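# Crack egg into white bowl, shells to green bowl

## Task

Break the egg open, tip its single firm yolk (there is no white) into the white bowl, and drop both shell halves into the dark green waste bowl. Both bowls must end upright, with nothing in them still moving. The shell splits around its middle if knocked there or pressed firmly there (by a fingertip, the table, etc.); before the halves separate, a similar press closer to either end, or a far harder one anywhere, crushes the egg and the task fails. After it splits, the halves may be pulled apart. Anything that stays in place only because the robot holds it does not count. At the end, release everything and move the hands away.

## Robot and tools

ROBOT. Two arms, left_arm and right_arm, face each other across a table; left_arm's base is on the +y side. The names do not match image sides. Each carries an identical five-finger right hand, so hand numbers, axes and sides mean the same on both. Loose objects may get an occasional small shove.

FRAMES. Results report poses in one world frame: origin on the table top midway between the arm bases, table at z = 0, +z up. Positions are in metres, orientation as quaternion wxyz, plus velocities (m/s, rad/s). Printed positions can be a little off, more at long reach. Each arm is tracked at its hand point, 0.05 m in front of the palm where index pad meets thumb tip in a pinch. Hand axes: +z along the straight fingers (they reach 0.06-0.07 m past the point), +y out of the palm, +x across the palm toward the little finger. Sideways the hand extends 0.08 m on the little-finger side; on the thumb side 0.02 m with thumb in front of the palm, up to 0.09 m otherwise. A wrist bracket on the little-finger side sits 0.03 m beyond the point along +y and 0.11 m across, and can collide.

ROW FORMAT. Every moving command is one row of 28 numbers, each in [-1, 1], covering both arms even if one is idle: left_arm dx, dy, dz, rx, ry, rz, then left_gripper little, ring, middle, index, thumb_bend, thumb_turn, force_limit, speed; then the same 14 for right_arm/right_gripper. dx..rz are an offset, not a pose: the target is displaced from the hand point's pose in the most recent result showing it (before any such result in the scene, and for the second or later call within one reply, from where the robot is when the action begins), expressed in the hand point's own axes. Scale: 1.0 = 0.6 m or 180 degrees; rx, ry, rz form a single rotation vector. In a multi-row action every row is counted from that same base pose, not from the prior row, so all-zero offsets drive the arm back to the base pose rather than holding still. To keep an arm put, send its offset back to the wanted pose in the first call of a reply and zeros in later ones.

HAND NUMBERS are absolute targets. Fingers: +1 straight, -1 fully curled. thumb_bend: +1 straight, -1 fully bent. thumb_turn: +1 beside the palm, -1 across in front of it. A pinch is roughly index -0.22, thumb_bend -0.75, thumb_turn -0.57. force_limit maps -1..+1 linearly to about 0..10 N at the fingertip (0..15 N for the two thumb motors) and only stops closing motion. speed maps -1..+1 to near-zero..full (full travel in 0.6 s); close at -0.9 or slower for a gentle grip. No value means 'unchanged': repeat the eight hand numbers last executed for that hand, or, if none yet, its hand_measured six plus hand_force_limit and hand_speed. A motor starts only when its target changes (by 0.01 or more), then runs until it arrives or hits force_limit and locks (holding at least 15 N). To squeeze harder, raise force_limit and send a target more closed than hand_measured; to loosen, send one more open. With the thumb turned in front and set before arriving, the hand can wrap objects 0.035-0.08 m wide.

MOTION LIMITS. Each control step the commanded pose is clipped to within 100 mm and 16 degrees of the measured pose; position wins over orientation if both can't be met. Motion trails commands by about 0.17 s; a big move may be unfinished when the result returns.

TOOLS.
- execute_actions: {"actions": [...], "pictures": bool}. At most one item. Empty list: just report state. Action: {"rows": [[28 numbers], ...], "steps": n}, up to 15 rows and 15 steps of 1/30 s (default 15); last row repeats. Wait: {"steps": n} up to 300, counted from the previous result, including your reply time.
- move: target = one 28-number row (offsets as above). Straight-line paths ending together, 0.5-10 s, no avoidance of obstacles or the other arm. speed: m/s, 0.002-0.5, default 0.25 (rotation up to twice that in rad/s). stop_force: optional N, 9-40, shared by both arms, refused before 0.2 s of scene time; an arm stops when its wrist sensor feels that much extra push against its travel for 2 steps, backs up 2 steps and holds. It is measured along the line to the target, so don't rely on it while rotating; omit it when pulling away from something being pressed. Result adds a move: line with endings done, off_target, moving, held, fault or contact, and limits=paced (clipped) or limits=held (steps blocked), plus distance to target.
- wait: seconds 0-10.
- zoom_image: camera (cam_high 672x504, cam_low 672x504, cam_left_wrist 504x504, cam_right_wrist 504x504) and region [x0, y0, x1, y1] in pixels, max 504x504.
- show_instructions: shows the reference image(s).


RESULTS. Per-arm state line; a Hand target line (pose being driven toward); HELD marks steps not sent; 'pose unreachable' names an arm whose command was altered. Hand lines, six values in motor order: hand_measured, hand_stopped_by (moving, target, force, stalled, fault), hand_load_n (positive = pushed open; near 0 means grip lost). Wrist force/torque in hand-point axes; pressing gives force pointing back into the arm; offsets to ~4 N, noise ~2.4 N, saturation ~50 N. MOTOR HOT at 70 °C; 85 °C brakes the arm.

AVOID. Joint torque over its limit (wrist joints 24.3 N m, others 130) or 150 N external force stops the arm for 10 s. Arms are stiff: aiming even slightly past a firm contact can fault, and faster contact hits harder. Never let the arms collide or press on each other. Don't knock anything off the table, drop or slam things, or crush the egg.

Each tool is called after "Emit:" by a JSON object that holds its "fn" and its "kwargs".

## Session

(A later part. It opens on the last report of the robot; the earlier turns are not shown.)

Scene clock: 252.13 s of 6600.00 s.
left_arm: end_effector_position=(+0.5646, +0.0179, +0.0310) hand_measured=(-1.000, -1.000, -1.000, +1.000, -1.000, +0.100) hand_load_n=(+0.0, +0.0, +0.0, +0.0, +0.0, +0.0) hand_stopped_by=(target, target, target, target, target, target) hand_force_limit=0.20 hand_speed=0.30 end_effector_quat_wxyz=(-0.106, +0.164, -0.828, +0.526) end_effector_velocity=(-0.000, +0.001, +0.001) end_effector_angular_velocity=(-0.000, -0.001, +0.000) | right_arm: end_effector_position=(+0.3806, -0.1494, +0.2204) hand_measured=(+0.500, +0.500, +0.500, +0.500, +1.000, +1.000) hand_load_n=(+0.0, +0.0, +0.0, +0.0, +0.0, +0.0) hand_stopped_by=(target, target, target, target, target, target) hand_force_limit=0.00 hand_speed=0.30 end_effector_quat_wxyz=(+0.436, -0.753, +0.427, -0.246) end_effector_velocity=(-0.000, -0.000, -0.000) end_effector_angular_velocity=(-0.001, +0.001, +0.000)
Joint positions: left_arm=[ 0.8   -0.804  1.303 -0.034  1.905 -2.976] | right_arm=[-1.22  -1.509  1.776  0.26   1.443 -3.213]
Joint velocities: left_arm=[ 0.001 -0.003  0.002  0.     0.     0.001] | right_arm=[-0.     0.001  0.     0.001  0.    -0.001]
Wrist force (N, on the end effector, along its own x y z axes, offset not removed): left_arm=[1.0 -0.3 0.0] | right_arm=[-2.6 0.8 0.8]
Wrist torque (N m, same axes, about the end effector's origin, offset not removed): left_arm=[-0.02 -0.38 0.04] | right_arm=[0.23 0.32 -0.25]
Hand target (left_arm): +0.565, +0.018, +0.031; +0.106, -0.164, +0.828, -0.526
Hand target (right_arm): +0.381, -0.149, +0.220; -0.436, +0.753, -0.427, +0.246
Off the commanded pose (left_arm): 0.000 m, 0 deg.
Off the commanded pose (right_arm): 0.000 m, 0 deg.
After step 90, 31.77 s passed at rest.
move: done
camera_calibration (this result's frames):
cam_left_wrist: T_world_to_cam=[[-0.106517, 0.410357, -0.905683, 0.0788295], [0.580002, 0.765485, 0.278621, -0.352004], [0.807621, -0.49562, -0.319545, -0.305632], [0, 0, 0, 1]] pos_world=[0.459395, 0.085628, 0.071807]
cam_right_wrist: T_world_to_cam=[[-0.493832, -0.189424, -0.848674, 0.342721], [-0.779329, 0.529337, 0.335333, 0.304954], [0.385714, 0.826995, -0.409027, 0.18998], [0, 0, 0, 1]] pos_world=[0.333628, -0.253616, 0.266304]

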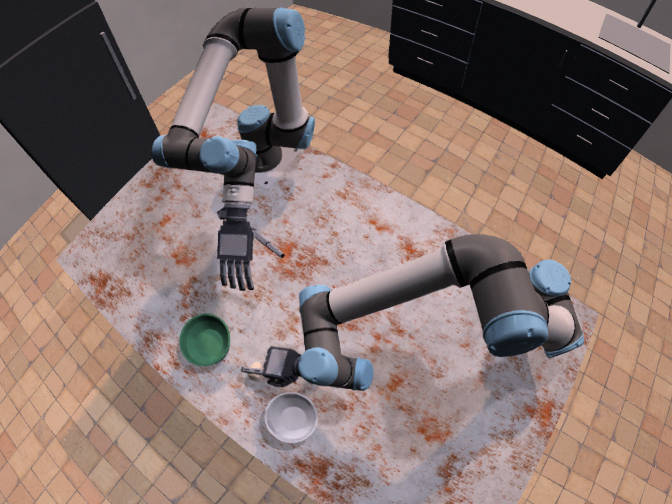

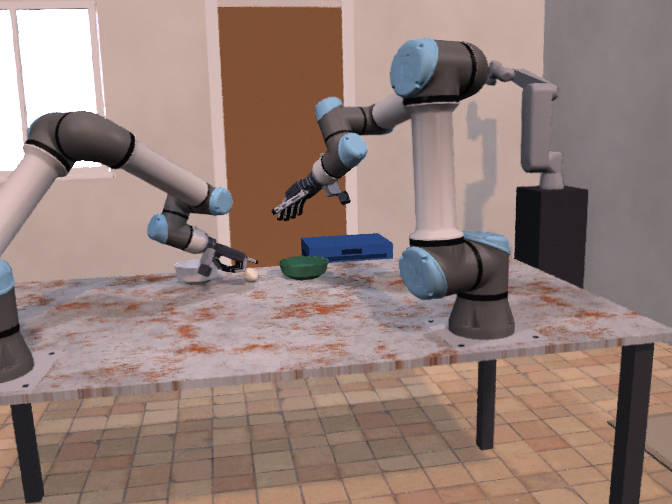

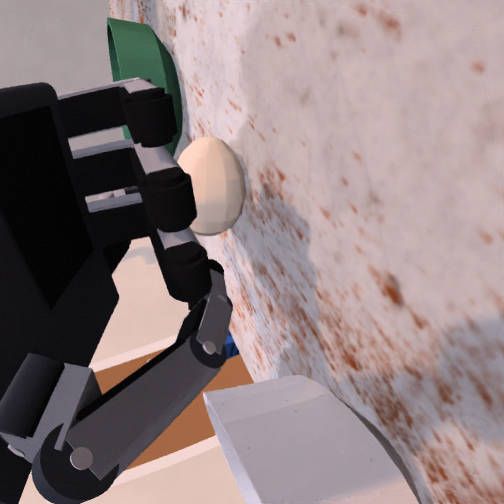

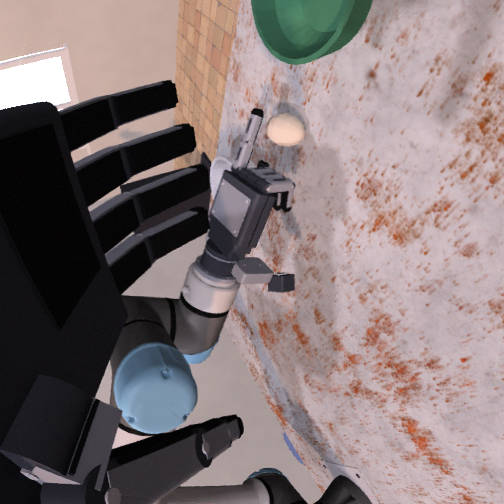

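Emit:
{"fn": "move", "kwargs": {"target": [0,0.0393,0.0183,0,0,0,-1,-1,-1,1,-1,0.1,0.2,0.3,0,0,0,0,0,0,0.5,0.5,0.5,0.5,1,1,0.0,0.3], "speed": 0.008, "stop_force": 9}}

Emit:
{"fn": "zoom_image", "kwargs": {"camera": "cam_high", "region": [220, 340, 320, 430]}}

Emit:
{"fn": "zoom_image", "kwargs": {"camera": "cam_low", "region": [170, 220, 290, 300]}}

Emit:
{"fn": "zoom_image", "kwargs": {"camera": "cam_right_wrist", "region": [220, 80, 330, 190]}}

Scene clock: 269.83 s of 6600.00 s.
left_arm: end_effector_position=(+0.5646, +0.0180, +0.0110) hand_measured=(-1.000, -1.000, -1.000, +1.000, -1.000, +0.100) hand_load_n=(+0.0, +0.0, +0.0, +1.0, +0.0, +0.0) hand_stopped_by=(target, target, target, target, target, target) hand_force_limit=0.20 hand_speed=0.30 end_effector_quat_wxyz=(-0.106, +0.164, -0.828, +0.526) end_effector_velocity=(-0.000, +0.001, +0.002) end_effector_angular_velocity=(+0.002, +0.002, +0.000) | right_arm: end_effector_position=(+0.3806, -0.1494, +0.2204) hand_measured=(+0.500, +0.500, +0.500, +0.500, +1.000, +1.000) hand_load_n=(+0.0, +0.0, +0.0, +0.0, +0.0, +0.0) hand_stopped_by=(target, target, target, target, target, target) hand_force_limit=0.00 hand_speed=0.30 end_effector_quat_wxyz=(+0.436, -0.753, +0.427, -0.246) end_effector_velocity=(-0.000, +0.000, -0.001) end_effector_angular_velocity=(-0.000, +0.002, -0.000)
Joint positions: left_arm=[ 0.8   -0.78   1.317 -0.072  1.906 -2.975] | right_arm=[-1.22  -1.509  1.776  0.26   1.443 -3.213]
Joint velocities: left_arm=[ 0.    -0.003 -0.002  0.008  0.     0.   ] | right_arm=[ 0.     0.001  0.001 -0.    -0.     0.001]
Wrist force (N, on the end effector, along its own x y z axes, offset not removed): left_arm=[-2.4 -13.5 -4.2] | right_arm=[-1.8 1.1 0.8]
Wrist torque (N m, same axes, about the end effector's origin, offset not removed): left_arm=[0.92 -0.03 -0.22] | right_arm=[0.26 0.13 -0.21]
Hand target (left_arm): +0.565, +0.018, +0.011; +0.106, -0.164, +0.828, -0.526
Hand target (right_arm): +0.381, -0.149, +0.220; -0.436, +0.753, -0.427, +0.246
Off the commanded pose (left_arm): 0.006 m, 0 deg.
Off the commanded pose (right_arm): 0.000 m, 0 deg.
After step 90, 11.83 s passed at rest.
move: contact (left_arm)
camera_calibration (this result's frames):
cam_left_wrist: T_world_to_cam=[[-0.106414, 0.410301, -0.90572, 0.0606174], [0.579991, 0.76549, 0.278631, -0.346497], [0.807643, -0.495659, -0.319429, -0.312031], [0, 0, 0, 1]] pos_world=[0.459425, 0.0857075, 0.0517754]
cam_right_wrist: T_world_to_cam=[[-0.493832, -0.189424, -0.848675, 0.342721], [-0.779329, 0.529337, 0.335333, 0.304954], [0.385715, 0.826995, -0.409027, 0.189979], [0, 0, 0, 1]] pos_world=[0.333628, -0.253616, 0.266304]

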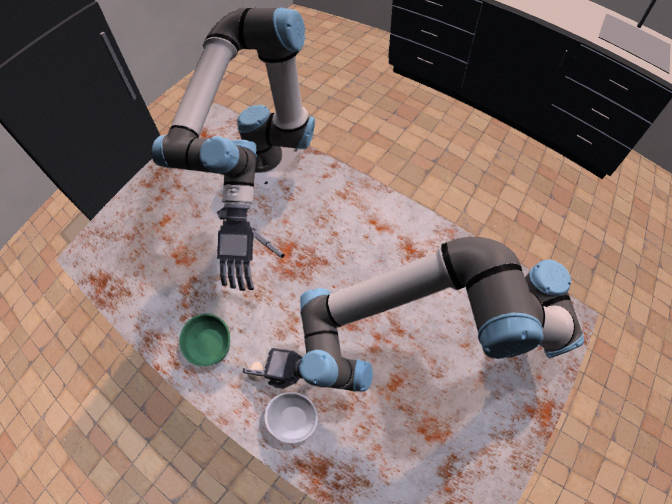

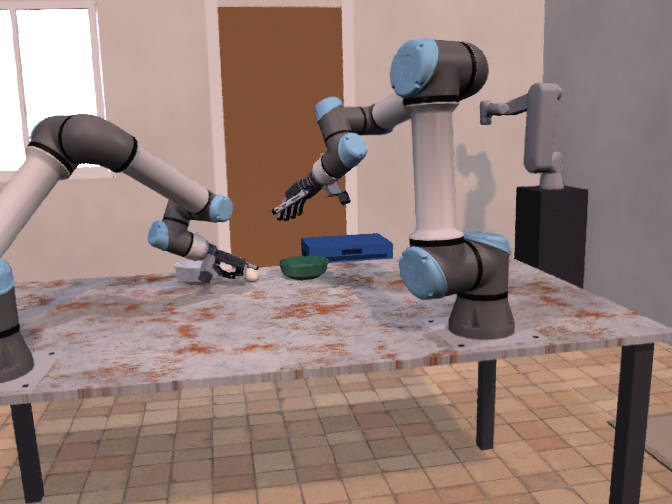

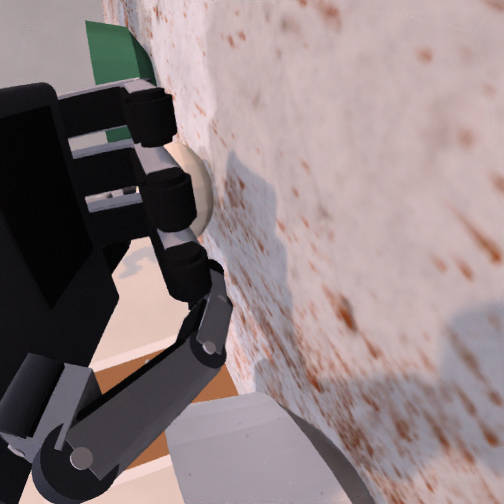

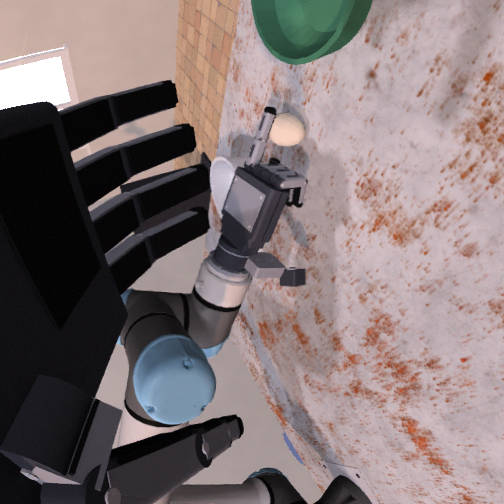

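Region (220, 340, 320, 430) of cam_high's 672x504 image, scaled by 5.040, with more detail than that image has; it fills the top 454 rows of this view, and the rest is white.

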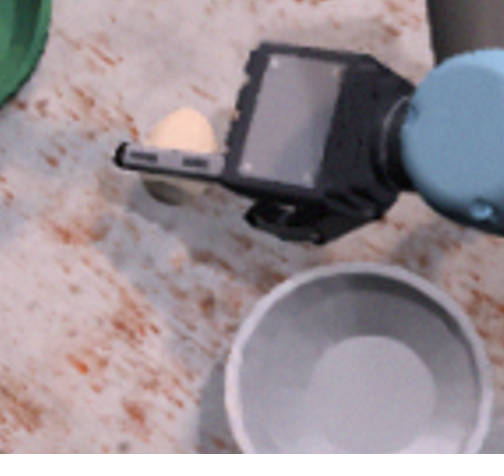

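Region (170, 220, 290, 300) of cam_low's 672x504 image, scaled by 4.200, with more detail than that image has.

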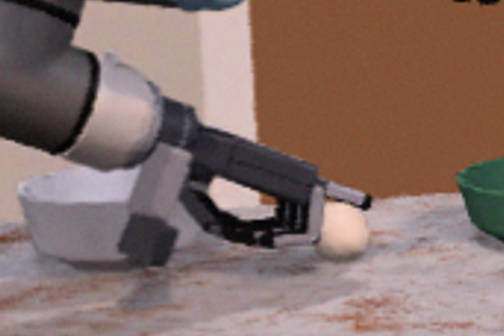

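Region (220, 80, 330, 190) of cam_right_wrist's 504x504 image, scaled by 4.582, with more detail than that image has.

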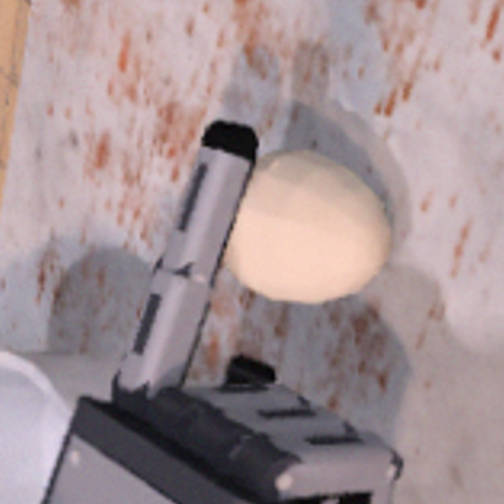

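Emit:
{"fn": "zoom_image", "kwargs": {"camera": "cam_left_wrist", "region": [130, 120, 270, 260]}}

Region (130, 120, 270, 260) of cam_left_wrist's 504x504 image, scaled by 3.600, with more detail than that image has.

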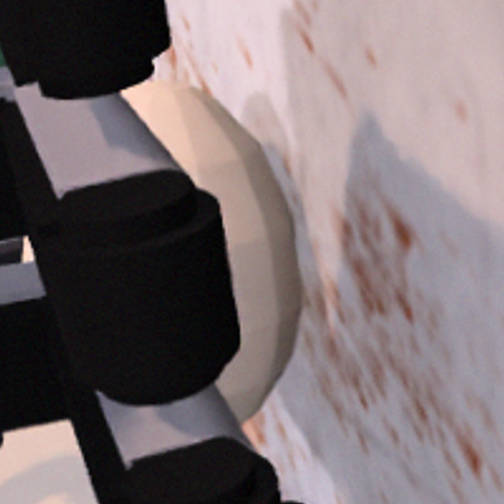

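Emit:
{"fn": "move", "kwargs": {"target": [0.0042,-0.006,-0.0028,0,0,0,-1,-1,-1,1,-1,0.1,0.2,0.3,0,0,0,0,0,0,0.5,0.5,0.5,0.5,1,1,0.0,0.3], "speed": 0.01}}

Emit:
{"fn": "zoom_image", "kwargs": {"camera": "cam_high", "region": [230, 345, 290, 405]}}

Emit:
{"fn": "zoom_image", "kwargs": {"camera": "cam_left_wrist", "region": [130, 120, 270, 260]}}

Scene clock: 293.47 s of 6600.00 s.
left_arm: end_effector_position=(+0.5623, +0.0170, +0.0149) hand_measured=(-1.000, -1.000, -1.000, +1.000, -1.000, +0.100) hand_load_n=(+0.0, +0.0, +0.0, +0.0, +0.0, +0.0) hand_stopped_by=(target, target, target, target, target, target) hand_force_limit=0.20 hand_speed=0.30 end_effector_quat_wxyz=(-0.106, +0.164, -0.828, +0.526) end_effector_velocity=(-0.001, -0.001, +0.001) end_effector_angular_velocity=(-0.000, +0.001, -0.000) | right_arm: end_effector_position=(+0.3806, -0.1494, +0.2204) hand_measured=(+0.500, +0.500, +0.500, +0.500, +1.000, +1.000) hand_load_n=(+0.0, +0.0, +0.0, +0.0, +0.0, +0.0) hand_stopped_by=(target, target, target, target, target, target) hand_force_limit=0.00 hand_speed=0.30 end_effector_quat_wxyz=(+0.436, -0.753, +0.427, -0.246) end_effector_velocity=(-0.000, -0.000, +0.001) end_effector_angular_velocity=(+0.001, -0.002, -0.000)
Joint positions: left_arm=[ 0.796 -0.788  1.32  -0.068  1.902 -2.977] | right_arm=[-1.22  -1.509  1.776  0.26   1.443 -3.213]
Joint velocities: left_arm=[-0.002 -0.002  0.001  0.002 -0.001 -0.002] | right_arm=[-0.    -0.002  0.    -0.     0.     0.   ]
Wrist force (N, on the end effector, along its own x y z axes, offset not removed): left_arm=[-2.1 -1.0 -0.1] | right_arm=[-3.1 0.4 1.7]
Wrist torque (N m, same axes, about the end effector's origin, offset not removed): left_arm=[-0.05 0.25 -0.33] | right_arm=[0.07 0.27 -0.31]
Hand target (left_arm): +0.562, +0.017, +0.015; +0.106, -0.164, +0.828, -0.526
Hand target (right_arm): +0.381, -0.149, +0.220; -0.436, +0.753, -0.427, +0.246
Off the commanded pose (left_arm): 0.000 m, 0 deg.
Off the commanded pose (right_arm): 0.000 m, 0 deg.
After step 90, 19.93 s passed at rest.
move: done
camera_calibration (this result's frames):
cam_left_wrist: T_world_to_cam=[[-0.106417, 0.410298, -0.905721, 0.0642849], [0.579991, 0.765491, 0.278628, -0.345528], [0.807642, -0.495659, -0.31943, -0.309419], [0, 0, 0, 1]] pos_world=[0.457144, 0.0847558, 0.05566]
cam_right_wrist: T_world_to_cam=[[-0.493832, -0.189424, -0.848675, 0.342721], [-0.779329, 0.529337, 0.335333, 0.304954], [0.385714, 0.826995, -0.409027, 0.189979], [0, 0, 0, 1]] pos_world=[0.333628, -0.253616, 0.266304]

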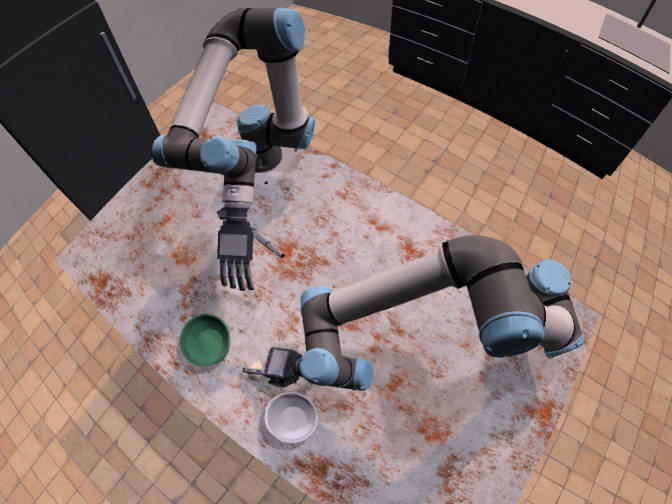

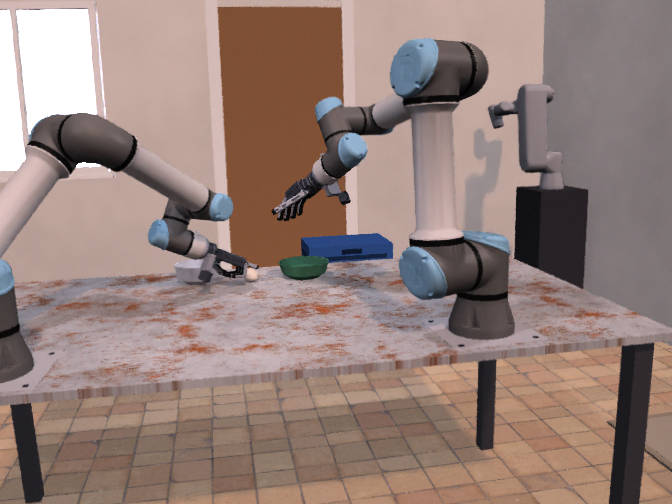

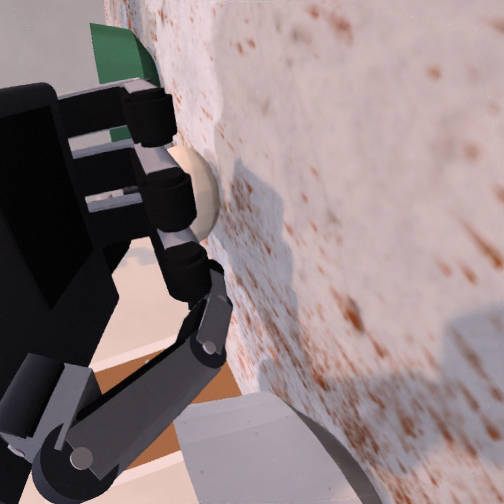

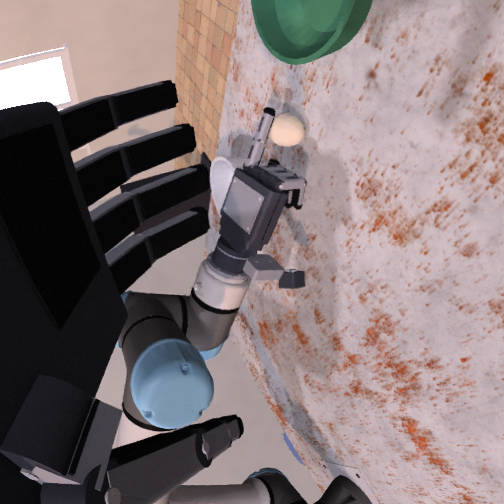

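Region (230, 345, 290, 405) of cam_high's 672x504 image, scaled by 8.400, with more detail than that image has.

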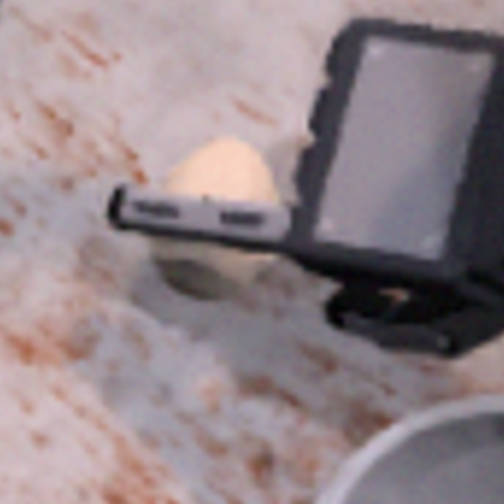

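Region (130, 120, 270, 260) of cam_left_wrist's 504x504 image, scaled by 3.600, with more detail than that image has.

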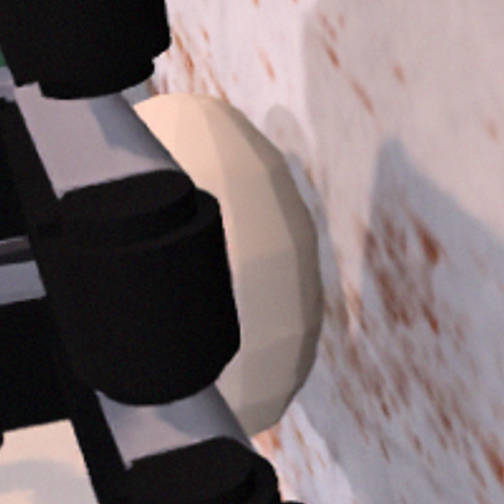

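Emit:
{"fn": "move", "kwargs": {"target": [0,0.0151,0.007,0,0,0,-1,-1,-1,1,-1,0.1,0.2,0.3,0,0,0,0,0,0,0.5,0.5,0.5,0.5,1,1,0.0,0.3], "speed": 0.012, "stop_force": 30}}

Emit:
{"fn": "zoom_image", "kwargs": {"camera": "cam_left_wrist", "region": [130, 120, 270, 260]}}

Scene clock: 298.40 s of 6600.00 s.
left_arm: end_effector_position=(+0.5623, +0.0169, +0.0093) hand_measured=(-1.000, -1.000, -1.000, +1.000, -1.000, +0.100) hand_load_n=(+0.0, +0.0, +0.0, +3.0, +0.0, +0.0) hand_stopped_by=(target, target, target, target, target, target) hand_force_limit=0.20 hand_speed=0.30 end_effector_quat_wxyz=(-0.106, +0.164, -0.828, +0.526) end_effector_velocity=(+0.000, +0.000, +0.003) end_effector_angular_velocity=(+0.000, +0.001, +0.001) | right_arm: end_effector_position=(+0.3806, -0.1494, +0.2204) hand_measured=(+0.500, +0.500, +0.500, +0.500, +1.000, +1.000) hand_load_n=(+0.0, +0.0, +0.0, +0.0, +0.0, +0.0) hand_stopped_by=(target, target, target, target, target, target) hand_force_limit=0.00 hand_speed=0.30 end_effector_quat_wxyz=(+0.436, -0.753, +0.427, -0.246) end_effector_velocity=(+0.000, +0.000, +0.000) end_effector_angular_velocity=(+0.001, +0.001, -0.001)
Joint positions: left_arm=[ 0.796 -0.781  1.324 -0.079  1.902 -2.977] | right_arm=[-1.22  -1.509  1.776  0.26   1.443 -3.213]
Joint velocities: left_arm=[ 0.001 -0.003 -0.002  0.006 -0.    -0.001] | right_arm=[-0.     0.    -0.001  0.     0.     0.001]
Wrist force (N, on the end effector, along its own x y z axes, offset not removed): left_arm=[-1.1 -36.7 -8.9] | right_arm=[-1.1 0.4 0.0]
Wrist torque (N m, same axes, about the end effector's origin, offset not removed): left_arm=[1.73 0.16 -0.19] | right_arm=[0.15 0.15 -0.19]
Hand target (left_arm): +0.562, +0.017, +0.010; +0.106, -0.164, +0.827, -0.527
Hand target (right_arm): +0.381, -0.149, +0.220; -0.436, +0.753, -0.427, +0.246
Off the commanded pose (left_arm): 0.004 m, 0 deg.
Off the commanded pose (right_arm): 0.000 m, 0 deg.
After step 90, 1.07 s passed at rest.
move: contact (left_arm)
camera_calibration (this result's frames):
cam_left_wrist: T_world_to_cam=[[-0.106063, 0.409962, -0.905915, 0.0590432], [0.580005, 0.765519, 0.278521, -0.343871], [0.807678, -0.495895, -0.318974, -0.311283], [0, 0, 0, 1]] pos_world=[0.457126, 0.084671, 0.0499724]
cam_right_wrist: T_world_to_cam=[[-0.493832, -0.189424, -0.848674, 0.342721], [-0.779329, 0.529337, 0.335334, 0.304954], [0.385714, 0.826995, -0.409027, 0.18998], [0, 0, 0, 1]] pos_world=[0.333628, -0.253616, 0.266304]

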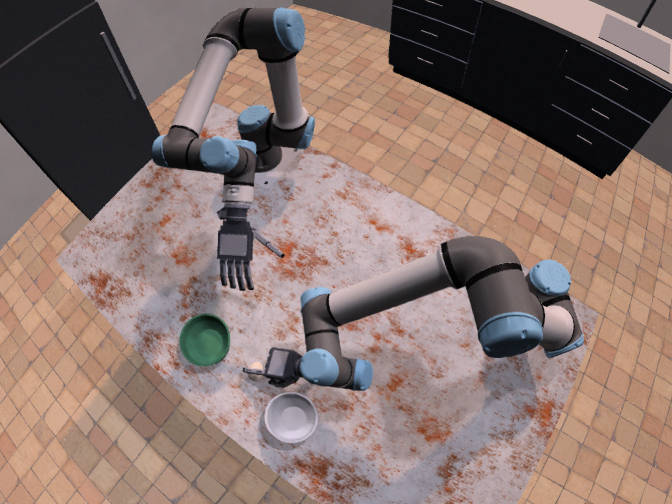

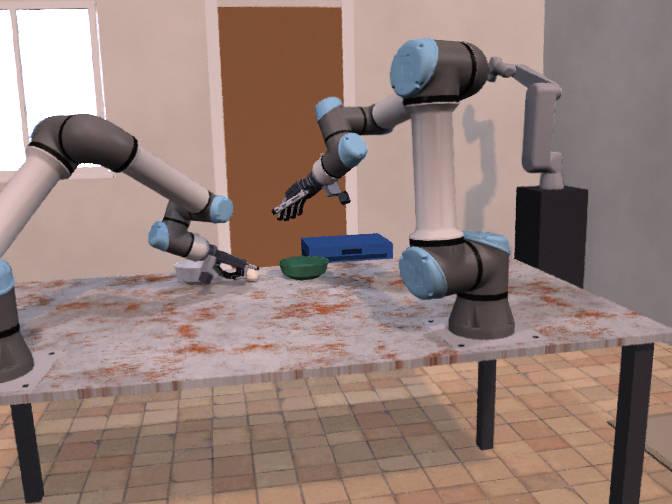

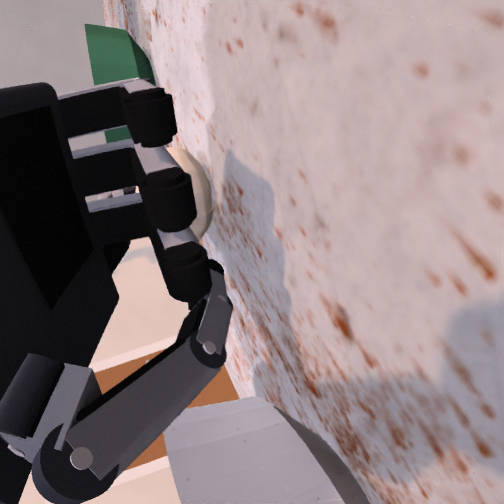

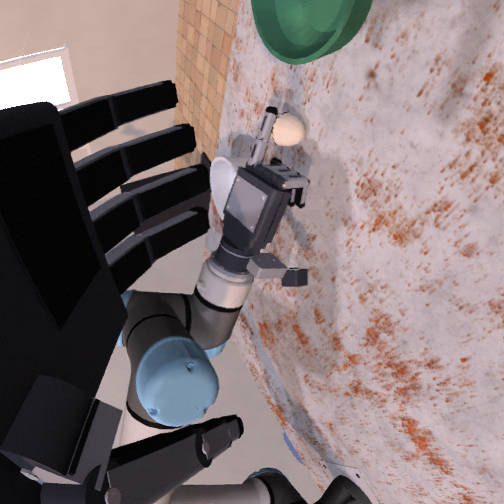

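Region (130, 120, 270, 260) of cam_left_wrist's 504x504 image, scaled by 3.600, with more detail than that image has.

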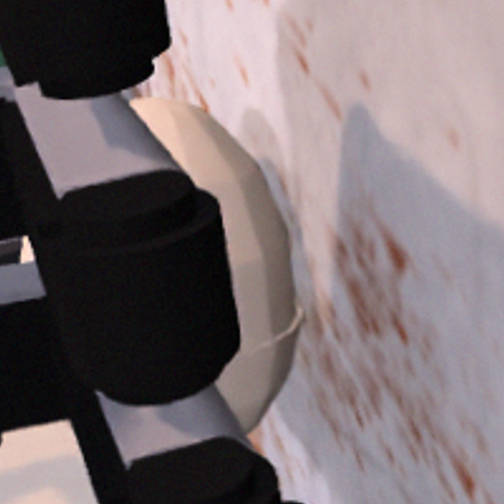

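Emit:
{"fn": "move", "kwargs": {"target": [0,-0.0604,-0.0282,0,0,0,-1,-1,-1,1,-1,0.1,0.2,0.3,0,0,0,0,0,0,0.5,0.5,0.5,0.5,1,1,0.0,0.3], "speed": 0.05}}

Emit:
{"fn": "zoom_image", "kwargs": {"camera": "cam_left_wrist", "region": [150, 110, 310, 270]}}

Scene clock: 302.30 s of 6600.00 s.
left_arm: end_effector_position=(+0.5622, +0.0169, +0.0492) hand_measured=(-1.000, -1.000, -1.000, +1.000, -1.000, +0.100) hand_load_n=(+0.0, +0.0, +0.0, +0.0, +0.0, +0.0) hand_stopped_by=(target, target, target, target, target, target) hand_force_limit=0.20 hand_speed=0.30 end_effector_quat_wxyz=(-0.106, +0.164, -0.828, +0.526) end_effector_velocity=(+0.001, +0.000, +0.002) end_effector_angular_velocity=(-0.001, -0.000, +0.001) | right_arm: end_effector_position=(+0.3806, -0.1494, +0.2204) hand_measured=(+0.500, +0.500, +0.500, +0.500, +1.000, +1.000) hand_load_n=(+0.0, +0.0, +0.0, +0.0, +0.0, +0.0) hand_stopped_by=(target, target, target, target, target, target) hand_force_limit=0.00 hand_speed=0.30 end_effector_quat_wxyz=(+0.436, -0.753, +0.427, -0.246) end_effector_velocity=(+0.000, -0.000, +0.001) end_effector_angular_velocity=(+0.001, -0.001, -0.001)
Joint positions: left_arm=[ 0.796 -0.828  1.296 -0.004  1.902 -2.977] | right_arm=[-1.22  -1.509  1.776  0.26   1.443 -3.213]
Joint velocities: left_arm=[ 0.001 -0.001 -0.002  0.002  0.    -0.   ] | right_arm=[-0.    -0.001 -0.    -0.     0.     0.001]
Wrist force (N, on the end effector, along its own x y z axes, offset not removed): left_arm=[-0.7 -1.2 0.2] | right_arm=[-1.9 2.1 0.4]
Wrist torque (N m, same axes, about the end effector's origin, offset not removed): left_arm=[-0.20 -0.05 -0.12] | right_arm=[0.47 0.19 -0.18]
Hand target (left_arm): +0.562, +0.017, +0.049; +0.106, -0.164, +0.828, -0.526
Hand target (right_arm): +0.381, -0.149, +0.220; -0.436, +0.753, -0.427, +0.246
Off the commanded pose (left_arm): 0.000 m, 0 deg.
Off the commanded pose (right_arm): 0.000 m, 0 deg.
move: done
camera_calibration (this result's frames):
cam_left_wrist: T_world_to_cam=[[-0.106087, 0.409959, -0.905913, 0.0952135], [0.579992, 0.765533, 0.278512, -0.354879], [0.807685, -0.495876, -0.318986, -0.298479], [0, 0, 0, 1]] pos_world=[0.457005, 0.084629, 0.0898824]
cam_right_wrist: T_world_to_cam=[[-0.493832, -0.189424, -0.848674, 0.342721], [-0.779329, 0.529337, 0.335333, 0.304954], [0.385715, 0.826995, -0.409027, 0.189979], [0, 0, 0, 1]] pos_world=[0.333628, -0.253616, 0.266304]

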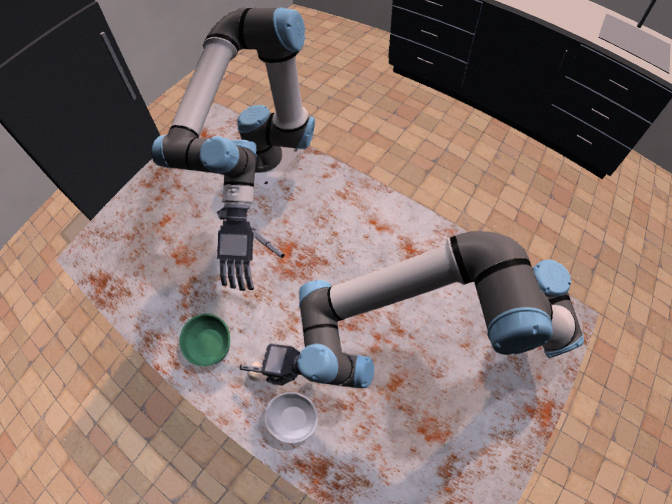

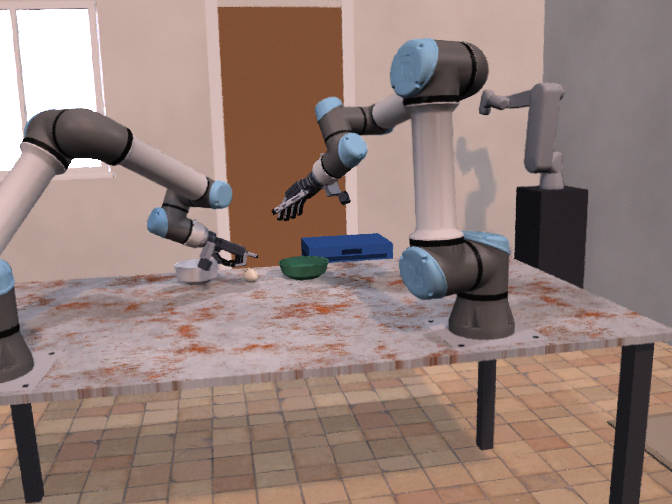

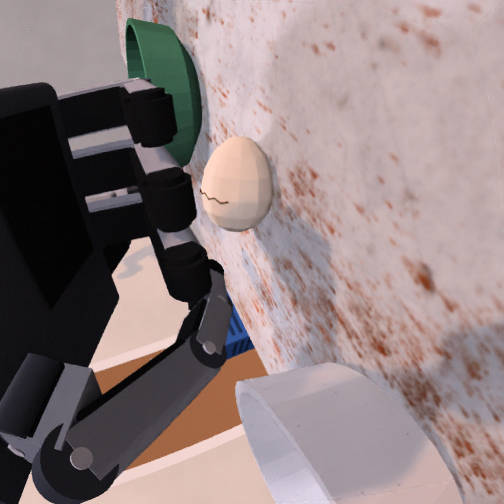

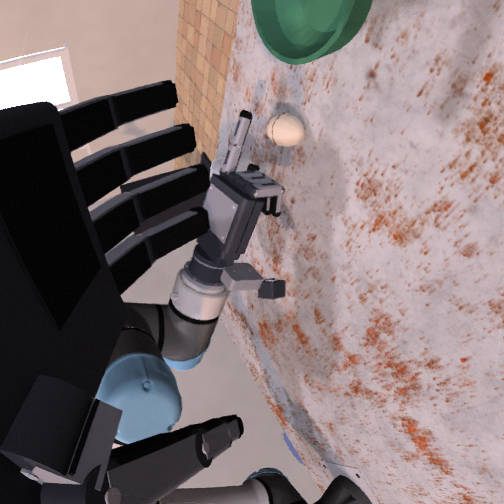

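Region (150, 110, 310, 270) of cam_left_wrist's 504x504 image, scaled by 3.150, with more detail than that image has.

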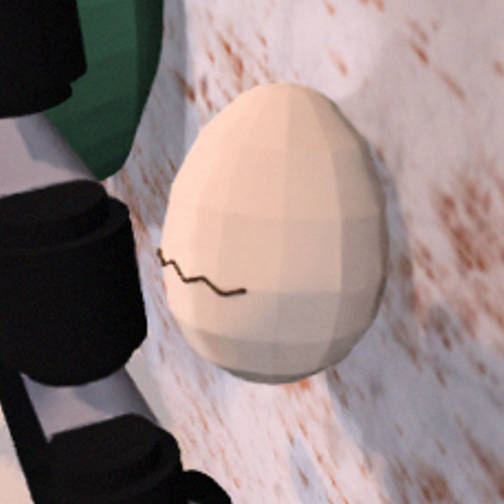

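Emit:
{"fn": "move", "kwargs": {"target": [0.0333,-0.087,0.0258,-0.0278,0,0,-1,-1,-1,0.5,-0.22,-0.57,0.2,0.3,0,0,0,0,0,0,0.5,0.5,0.5,0.5,1,1,0.0,0.3], "speed": 0.08}}

Emit:
{"fn": "zoom_image", "kwargs": {"camera": "cam_left_wrist", "region": [150, 100, 450, 400]}}

Emit:
{"fn": "zoom_image", "kwargs": {"camera": "cam_high", "region": [220, 330, 320, 420]}}

Scene clock: 321.07 s of 6600.00 s.
left_arm: end_effector_position=(+0.5574, -0.0241, +0.0898) hand_measured=(-1.000, -1.000, -1.000, +0.500, -0.220, -0.570) hand_load_n=(+0.0, +0.0, +0.0, +0.0, +0.0, +0.0) hand_stopped_by=(target, target, target, target, target, target) hand_force_limit=0.20 hand_speed=0.30 end_effector_quat_wxyz=(-0.099, +0.168, -0.850, +0.490) end_effector_velocity=(+0.000, -0.000, +0.000) end_effector_angular_velocity=(+0.004, +0.003, +0.001) | right_arm: end_effector_position=(+0.3806, -0.1494, +0.2204) hand_measured=(+0.500, +0.500, +0.500, +0.500, +1.000, +1.000) hand_load_n=(+0.0, +0.0, +0.0, +0.0, +0.0, +0.0) hand_stopped_by=(target, target, target, target, target, target) hand_force_limit=0.00 hand_speed=0.30 end_effector_quat_wxyz=(+0.436, -0.753, +0.427, -0.246) end_effector_velocity=(-0.000, -0.000, -0.001) end_effector_angular_velocity=(-0.001, +0.001, +0.000)
Joint positions: left_arm=[ 0.737 -0.782  1.066  0.261  1.836 -2.981] | right_arm=[-1.22  -1.509  1.776  0.26   1.443 -3.213]
Joint velocities: left_arm=[-0.     0.003 -0.009  0.011 -0.001 -0.   ] | right_arm=[-0.     0.     0.001 -0.    -0.    -0.   ]
Wrist force (N, on the end effector, along its own x y z axes, offset not removed): left_arm=[-0.6 -1.8 0.5] | right_arm=[-2.1 -0.7 0.3]
Wrist torque (N m, same axes, about the end effector's origin, offset not removed): left_arm=[-0.15 -0.09 -0.23] | right_arm=[-0.03 0.24 -0.26]
Hand target (left_arm): +0.557, -0.024, +0.090; +0.099, -0.168, +0.850, -0.490
Hand target (right_arm): +0.381, -0.149, +0.220; -0.436, +0.753, -0.427, +0.246
Off the commanded pose (left_arm): 0.000 m, 0 deg.
Off the commanded pose (right_arm): 0.000 m, 0 deg.
After step 90, 14.63 s passed at rest.
move: done
camera_calibration (this result's frames):
cam_left_wrist: T_world_to_cam=[[-0.135829, 0.481197, -0.866025, 0.16298], [0.58975, 0.741656, 0.319596, -0.341769], [0.796082, -0.467328, -0.384524, -0.288906], [0, 0, 0, 1]] pos_world=[0.453688, 0.0400355, 0.139282]
cam_right_wrist: T_world_to_cam=[[-0.493832, -0.189424, -0.848674, 0.342721], [-0.779329, 0.529337, 0.335333, 0.304954], [0.385715, 0.826995, -0.409027, 0.189979], [0, 0, 0, 1]] pos_world=[0.333628, -0.253616, 0.266304]

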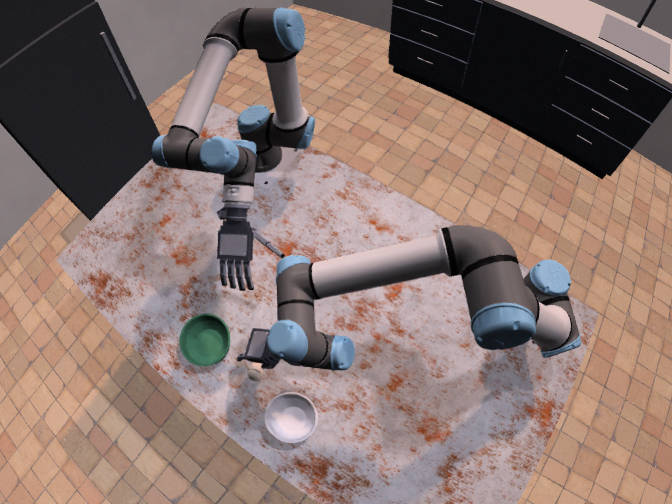

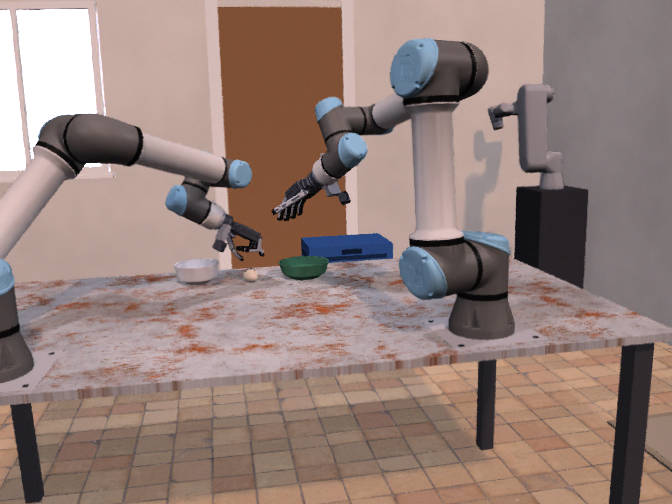

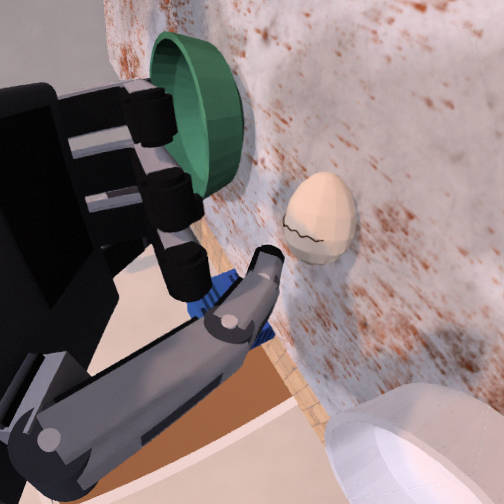

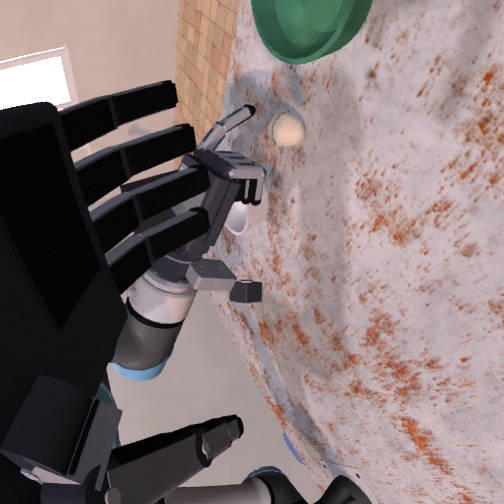

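Region (150, 100, 450, 400) of cam_left_wrist's 504x504 image, scaled by 1.680, with more detail than that image has.

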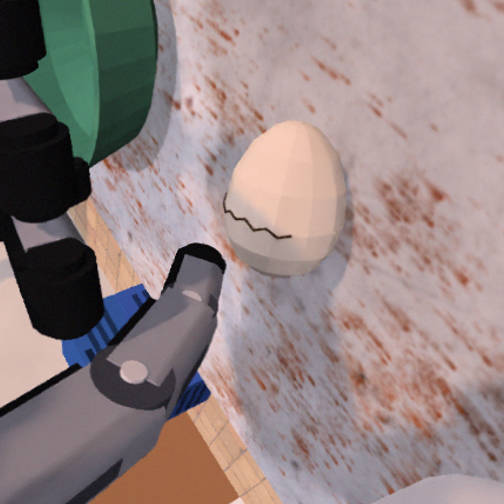

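Region (220, 330, 320, 420) of cam_high's 672x504 image, scaled by 5.040, with more detail than that image has; it fills the top 454 rows of this view, and the rest is white.

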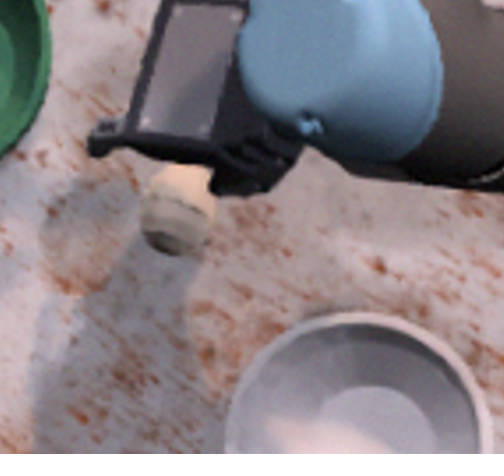

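Emit:
{"fn": "move", "kwargs": {"target": [0,0.0577,0.0333,0,0,0,-1,-1,-1,0.5,-0.22,-0.57,0.2,0.3,0,0,0,0,0,0,0.5,0.5,0.5,0.5,1,1,0.0,0.3], "speed": 0.04, "stop_force": 10}}

Emit:
{"fn": "zoom_image", "kwargs": {"camera": "cam_left_wrist", "region": [150, 100, 400, 350]}}

Emit:
{"fn": "zoom_image", "kwargs": {"camera": "cam_low", "region": [170, 220, 290, 300]}}

Emit:
{"fn": "zoom_image", "kwargs": {"camera": "cam_right_wrist", "region": [200, 70, 330, 200]}}

Scene clock: 328.10 s of 6600.00 s.
left_arm: end_effector_position=(+0.5575, -0.0240, +0.0499) hand_measured=(-1.000, -1.000, -1.000, +0.500, -0.220, -0.570) hand_load_n=(+0.0, +0.0, +0.0, +0.0, +0.0, +0.0) hand_stopped_by=(target, target, target, target, target, target) hand_force_limit=0.20 hand_speed=0.30 end_effector_quat_wxyz=(-0.099, +0.168, -0.850, +0.490) end_effector_velocity=(+0.001, +0.001, -0.002) end_effector_angular_velocity=(-0.000, +0.001, +0.003) | right_arm: end_effector_position=(+0.3806, -0.1494, +0.2204) hand_measured=(+0.500, +0.500, +0.500, +0.500, +1.000, +1.000) hand_load_n=(+0.0, +0.0, +0.0, +0.0, +0.0, +0.0) hand_stopped_by=(target, target, target, target, target, target) hand_force_limit=0.00 hand_speed=0.30 end_effector_quat_wxyz=(+0.436, -0.753, +0.427, -0.246) end_effector_velocity=(+0.000, +0.000, -0.000) end_effector_angular_velocity=(+0.000, +0.001, -0.000)
Joint positions: left_arm=[ 0.737 -0.749  1.112  0.182  1.836 -2.981] | right_arm=[-1.22  -1.509  1.776  0.26   1.443 -3.213]
Joint velocities: left_arm=[ 0.002  0.001  0.002 -0.003 -0.    -0.001] | right_arm=[-0.     0.001 -0.001  0.    -0.     0.001]
Wrist force (N, on the end effector, along its own x y z axes, offset not removed): left_arm=[0.1 -0.4 2.5] | right_arm=[-2.3 1.2 0.2]
Wrist torque (N m, same axes, about the end effector's origin, offset not removed): left_arm=[-0.08 -0.32 -0.01] | right_arm=[0.28 0.28 -0.21]
Hand target (left_arm): +0.557, -0.024, +0.050; +0.099, -0.168, +0.850, -0.490
Hand target (right_arm): +0.381, -0.149, +0.220; -0.436, +0.753, -0.427, +0.246
Off the commanded pose (left_arm): 0.000 m, 0 deg.
Off the commanded pose (right_arm): 0.000 m, 0 deg.
After step 90, 2.70 s passed at rest.
move: done
camera_calibration (this result's frames):
cam_left_wrist: T_world_to_cam=[[-0.135812, 0.481203, -0.866025, 0.128445], [0.589757, 0.741646, 0.319605, -0.329142], [0.796079, -0.467338, -0.384517, -0.304296], [0, 0, 0, 1]] pos_world=[0.453802, 0.04009, 0.0994247]
cam_right_wrist: T_world_to_cam=[[-0.493832, -0.189424, -0.848674, 0.342721], [-0.779329, 0.529337, 0.335333, 0.304954], [0.385714, 0.826995, -0.409027, 0.189979], [0, 0, 0, 1]] pos_world=[0.333628, -0.253616, 0.266304]

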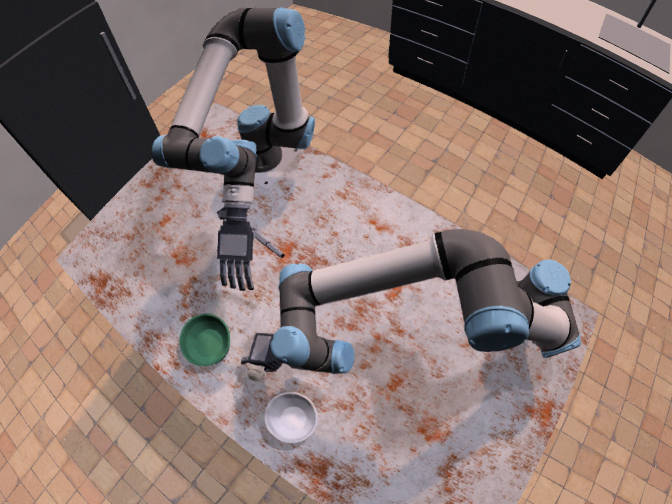

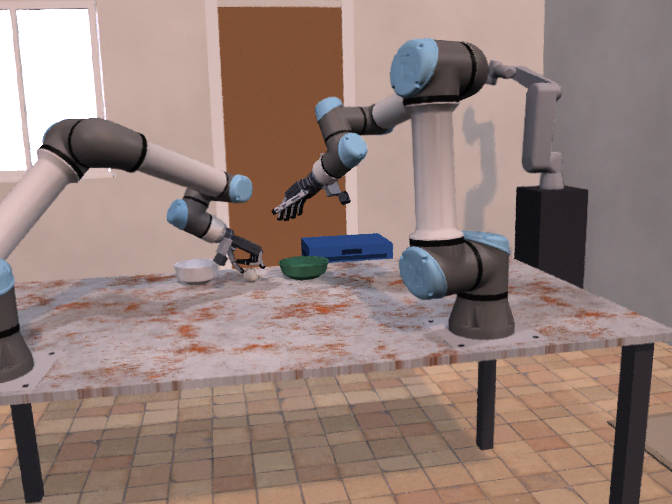

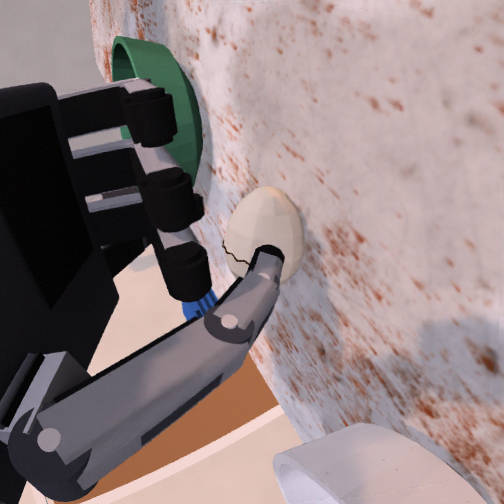

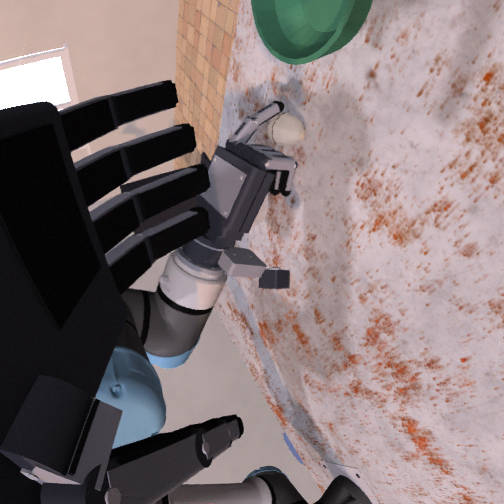

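Region (150, 100, 400, 350) of cam_left_wrist's 504x504 image, scaled by 2.016, with more detail than that image has.

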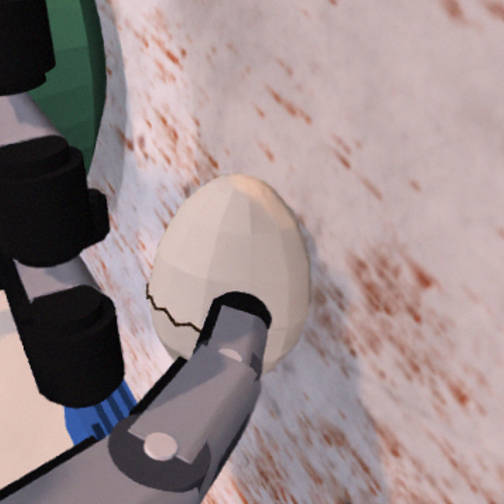

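Region (170, 220, 290, 300) of cam_low's 672x504 image, scaled by 4.200, with more detail than that image has.

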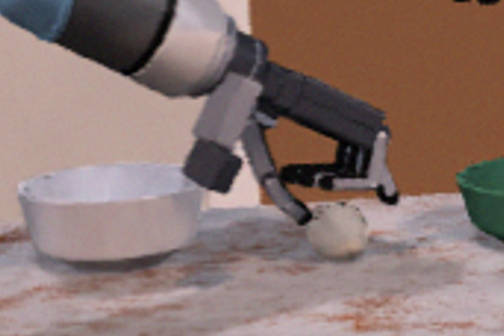

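Region (200, 70, 330, 200) of cam_right_wrist's 504x504 image, scaled by 3.877, with more detail than that image has.

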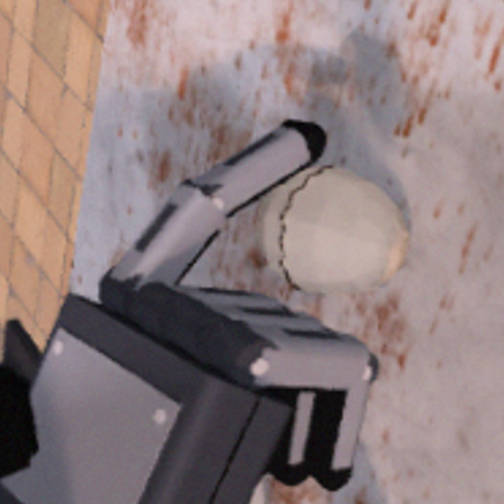

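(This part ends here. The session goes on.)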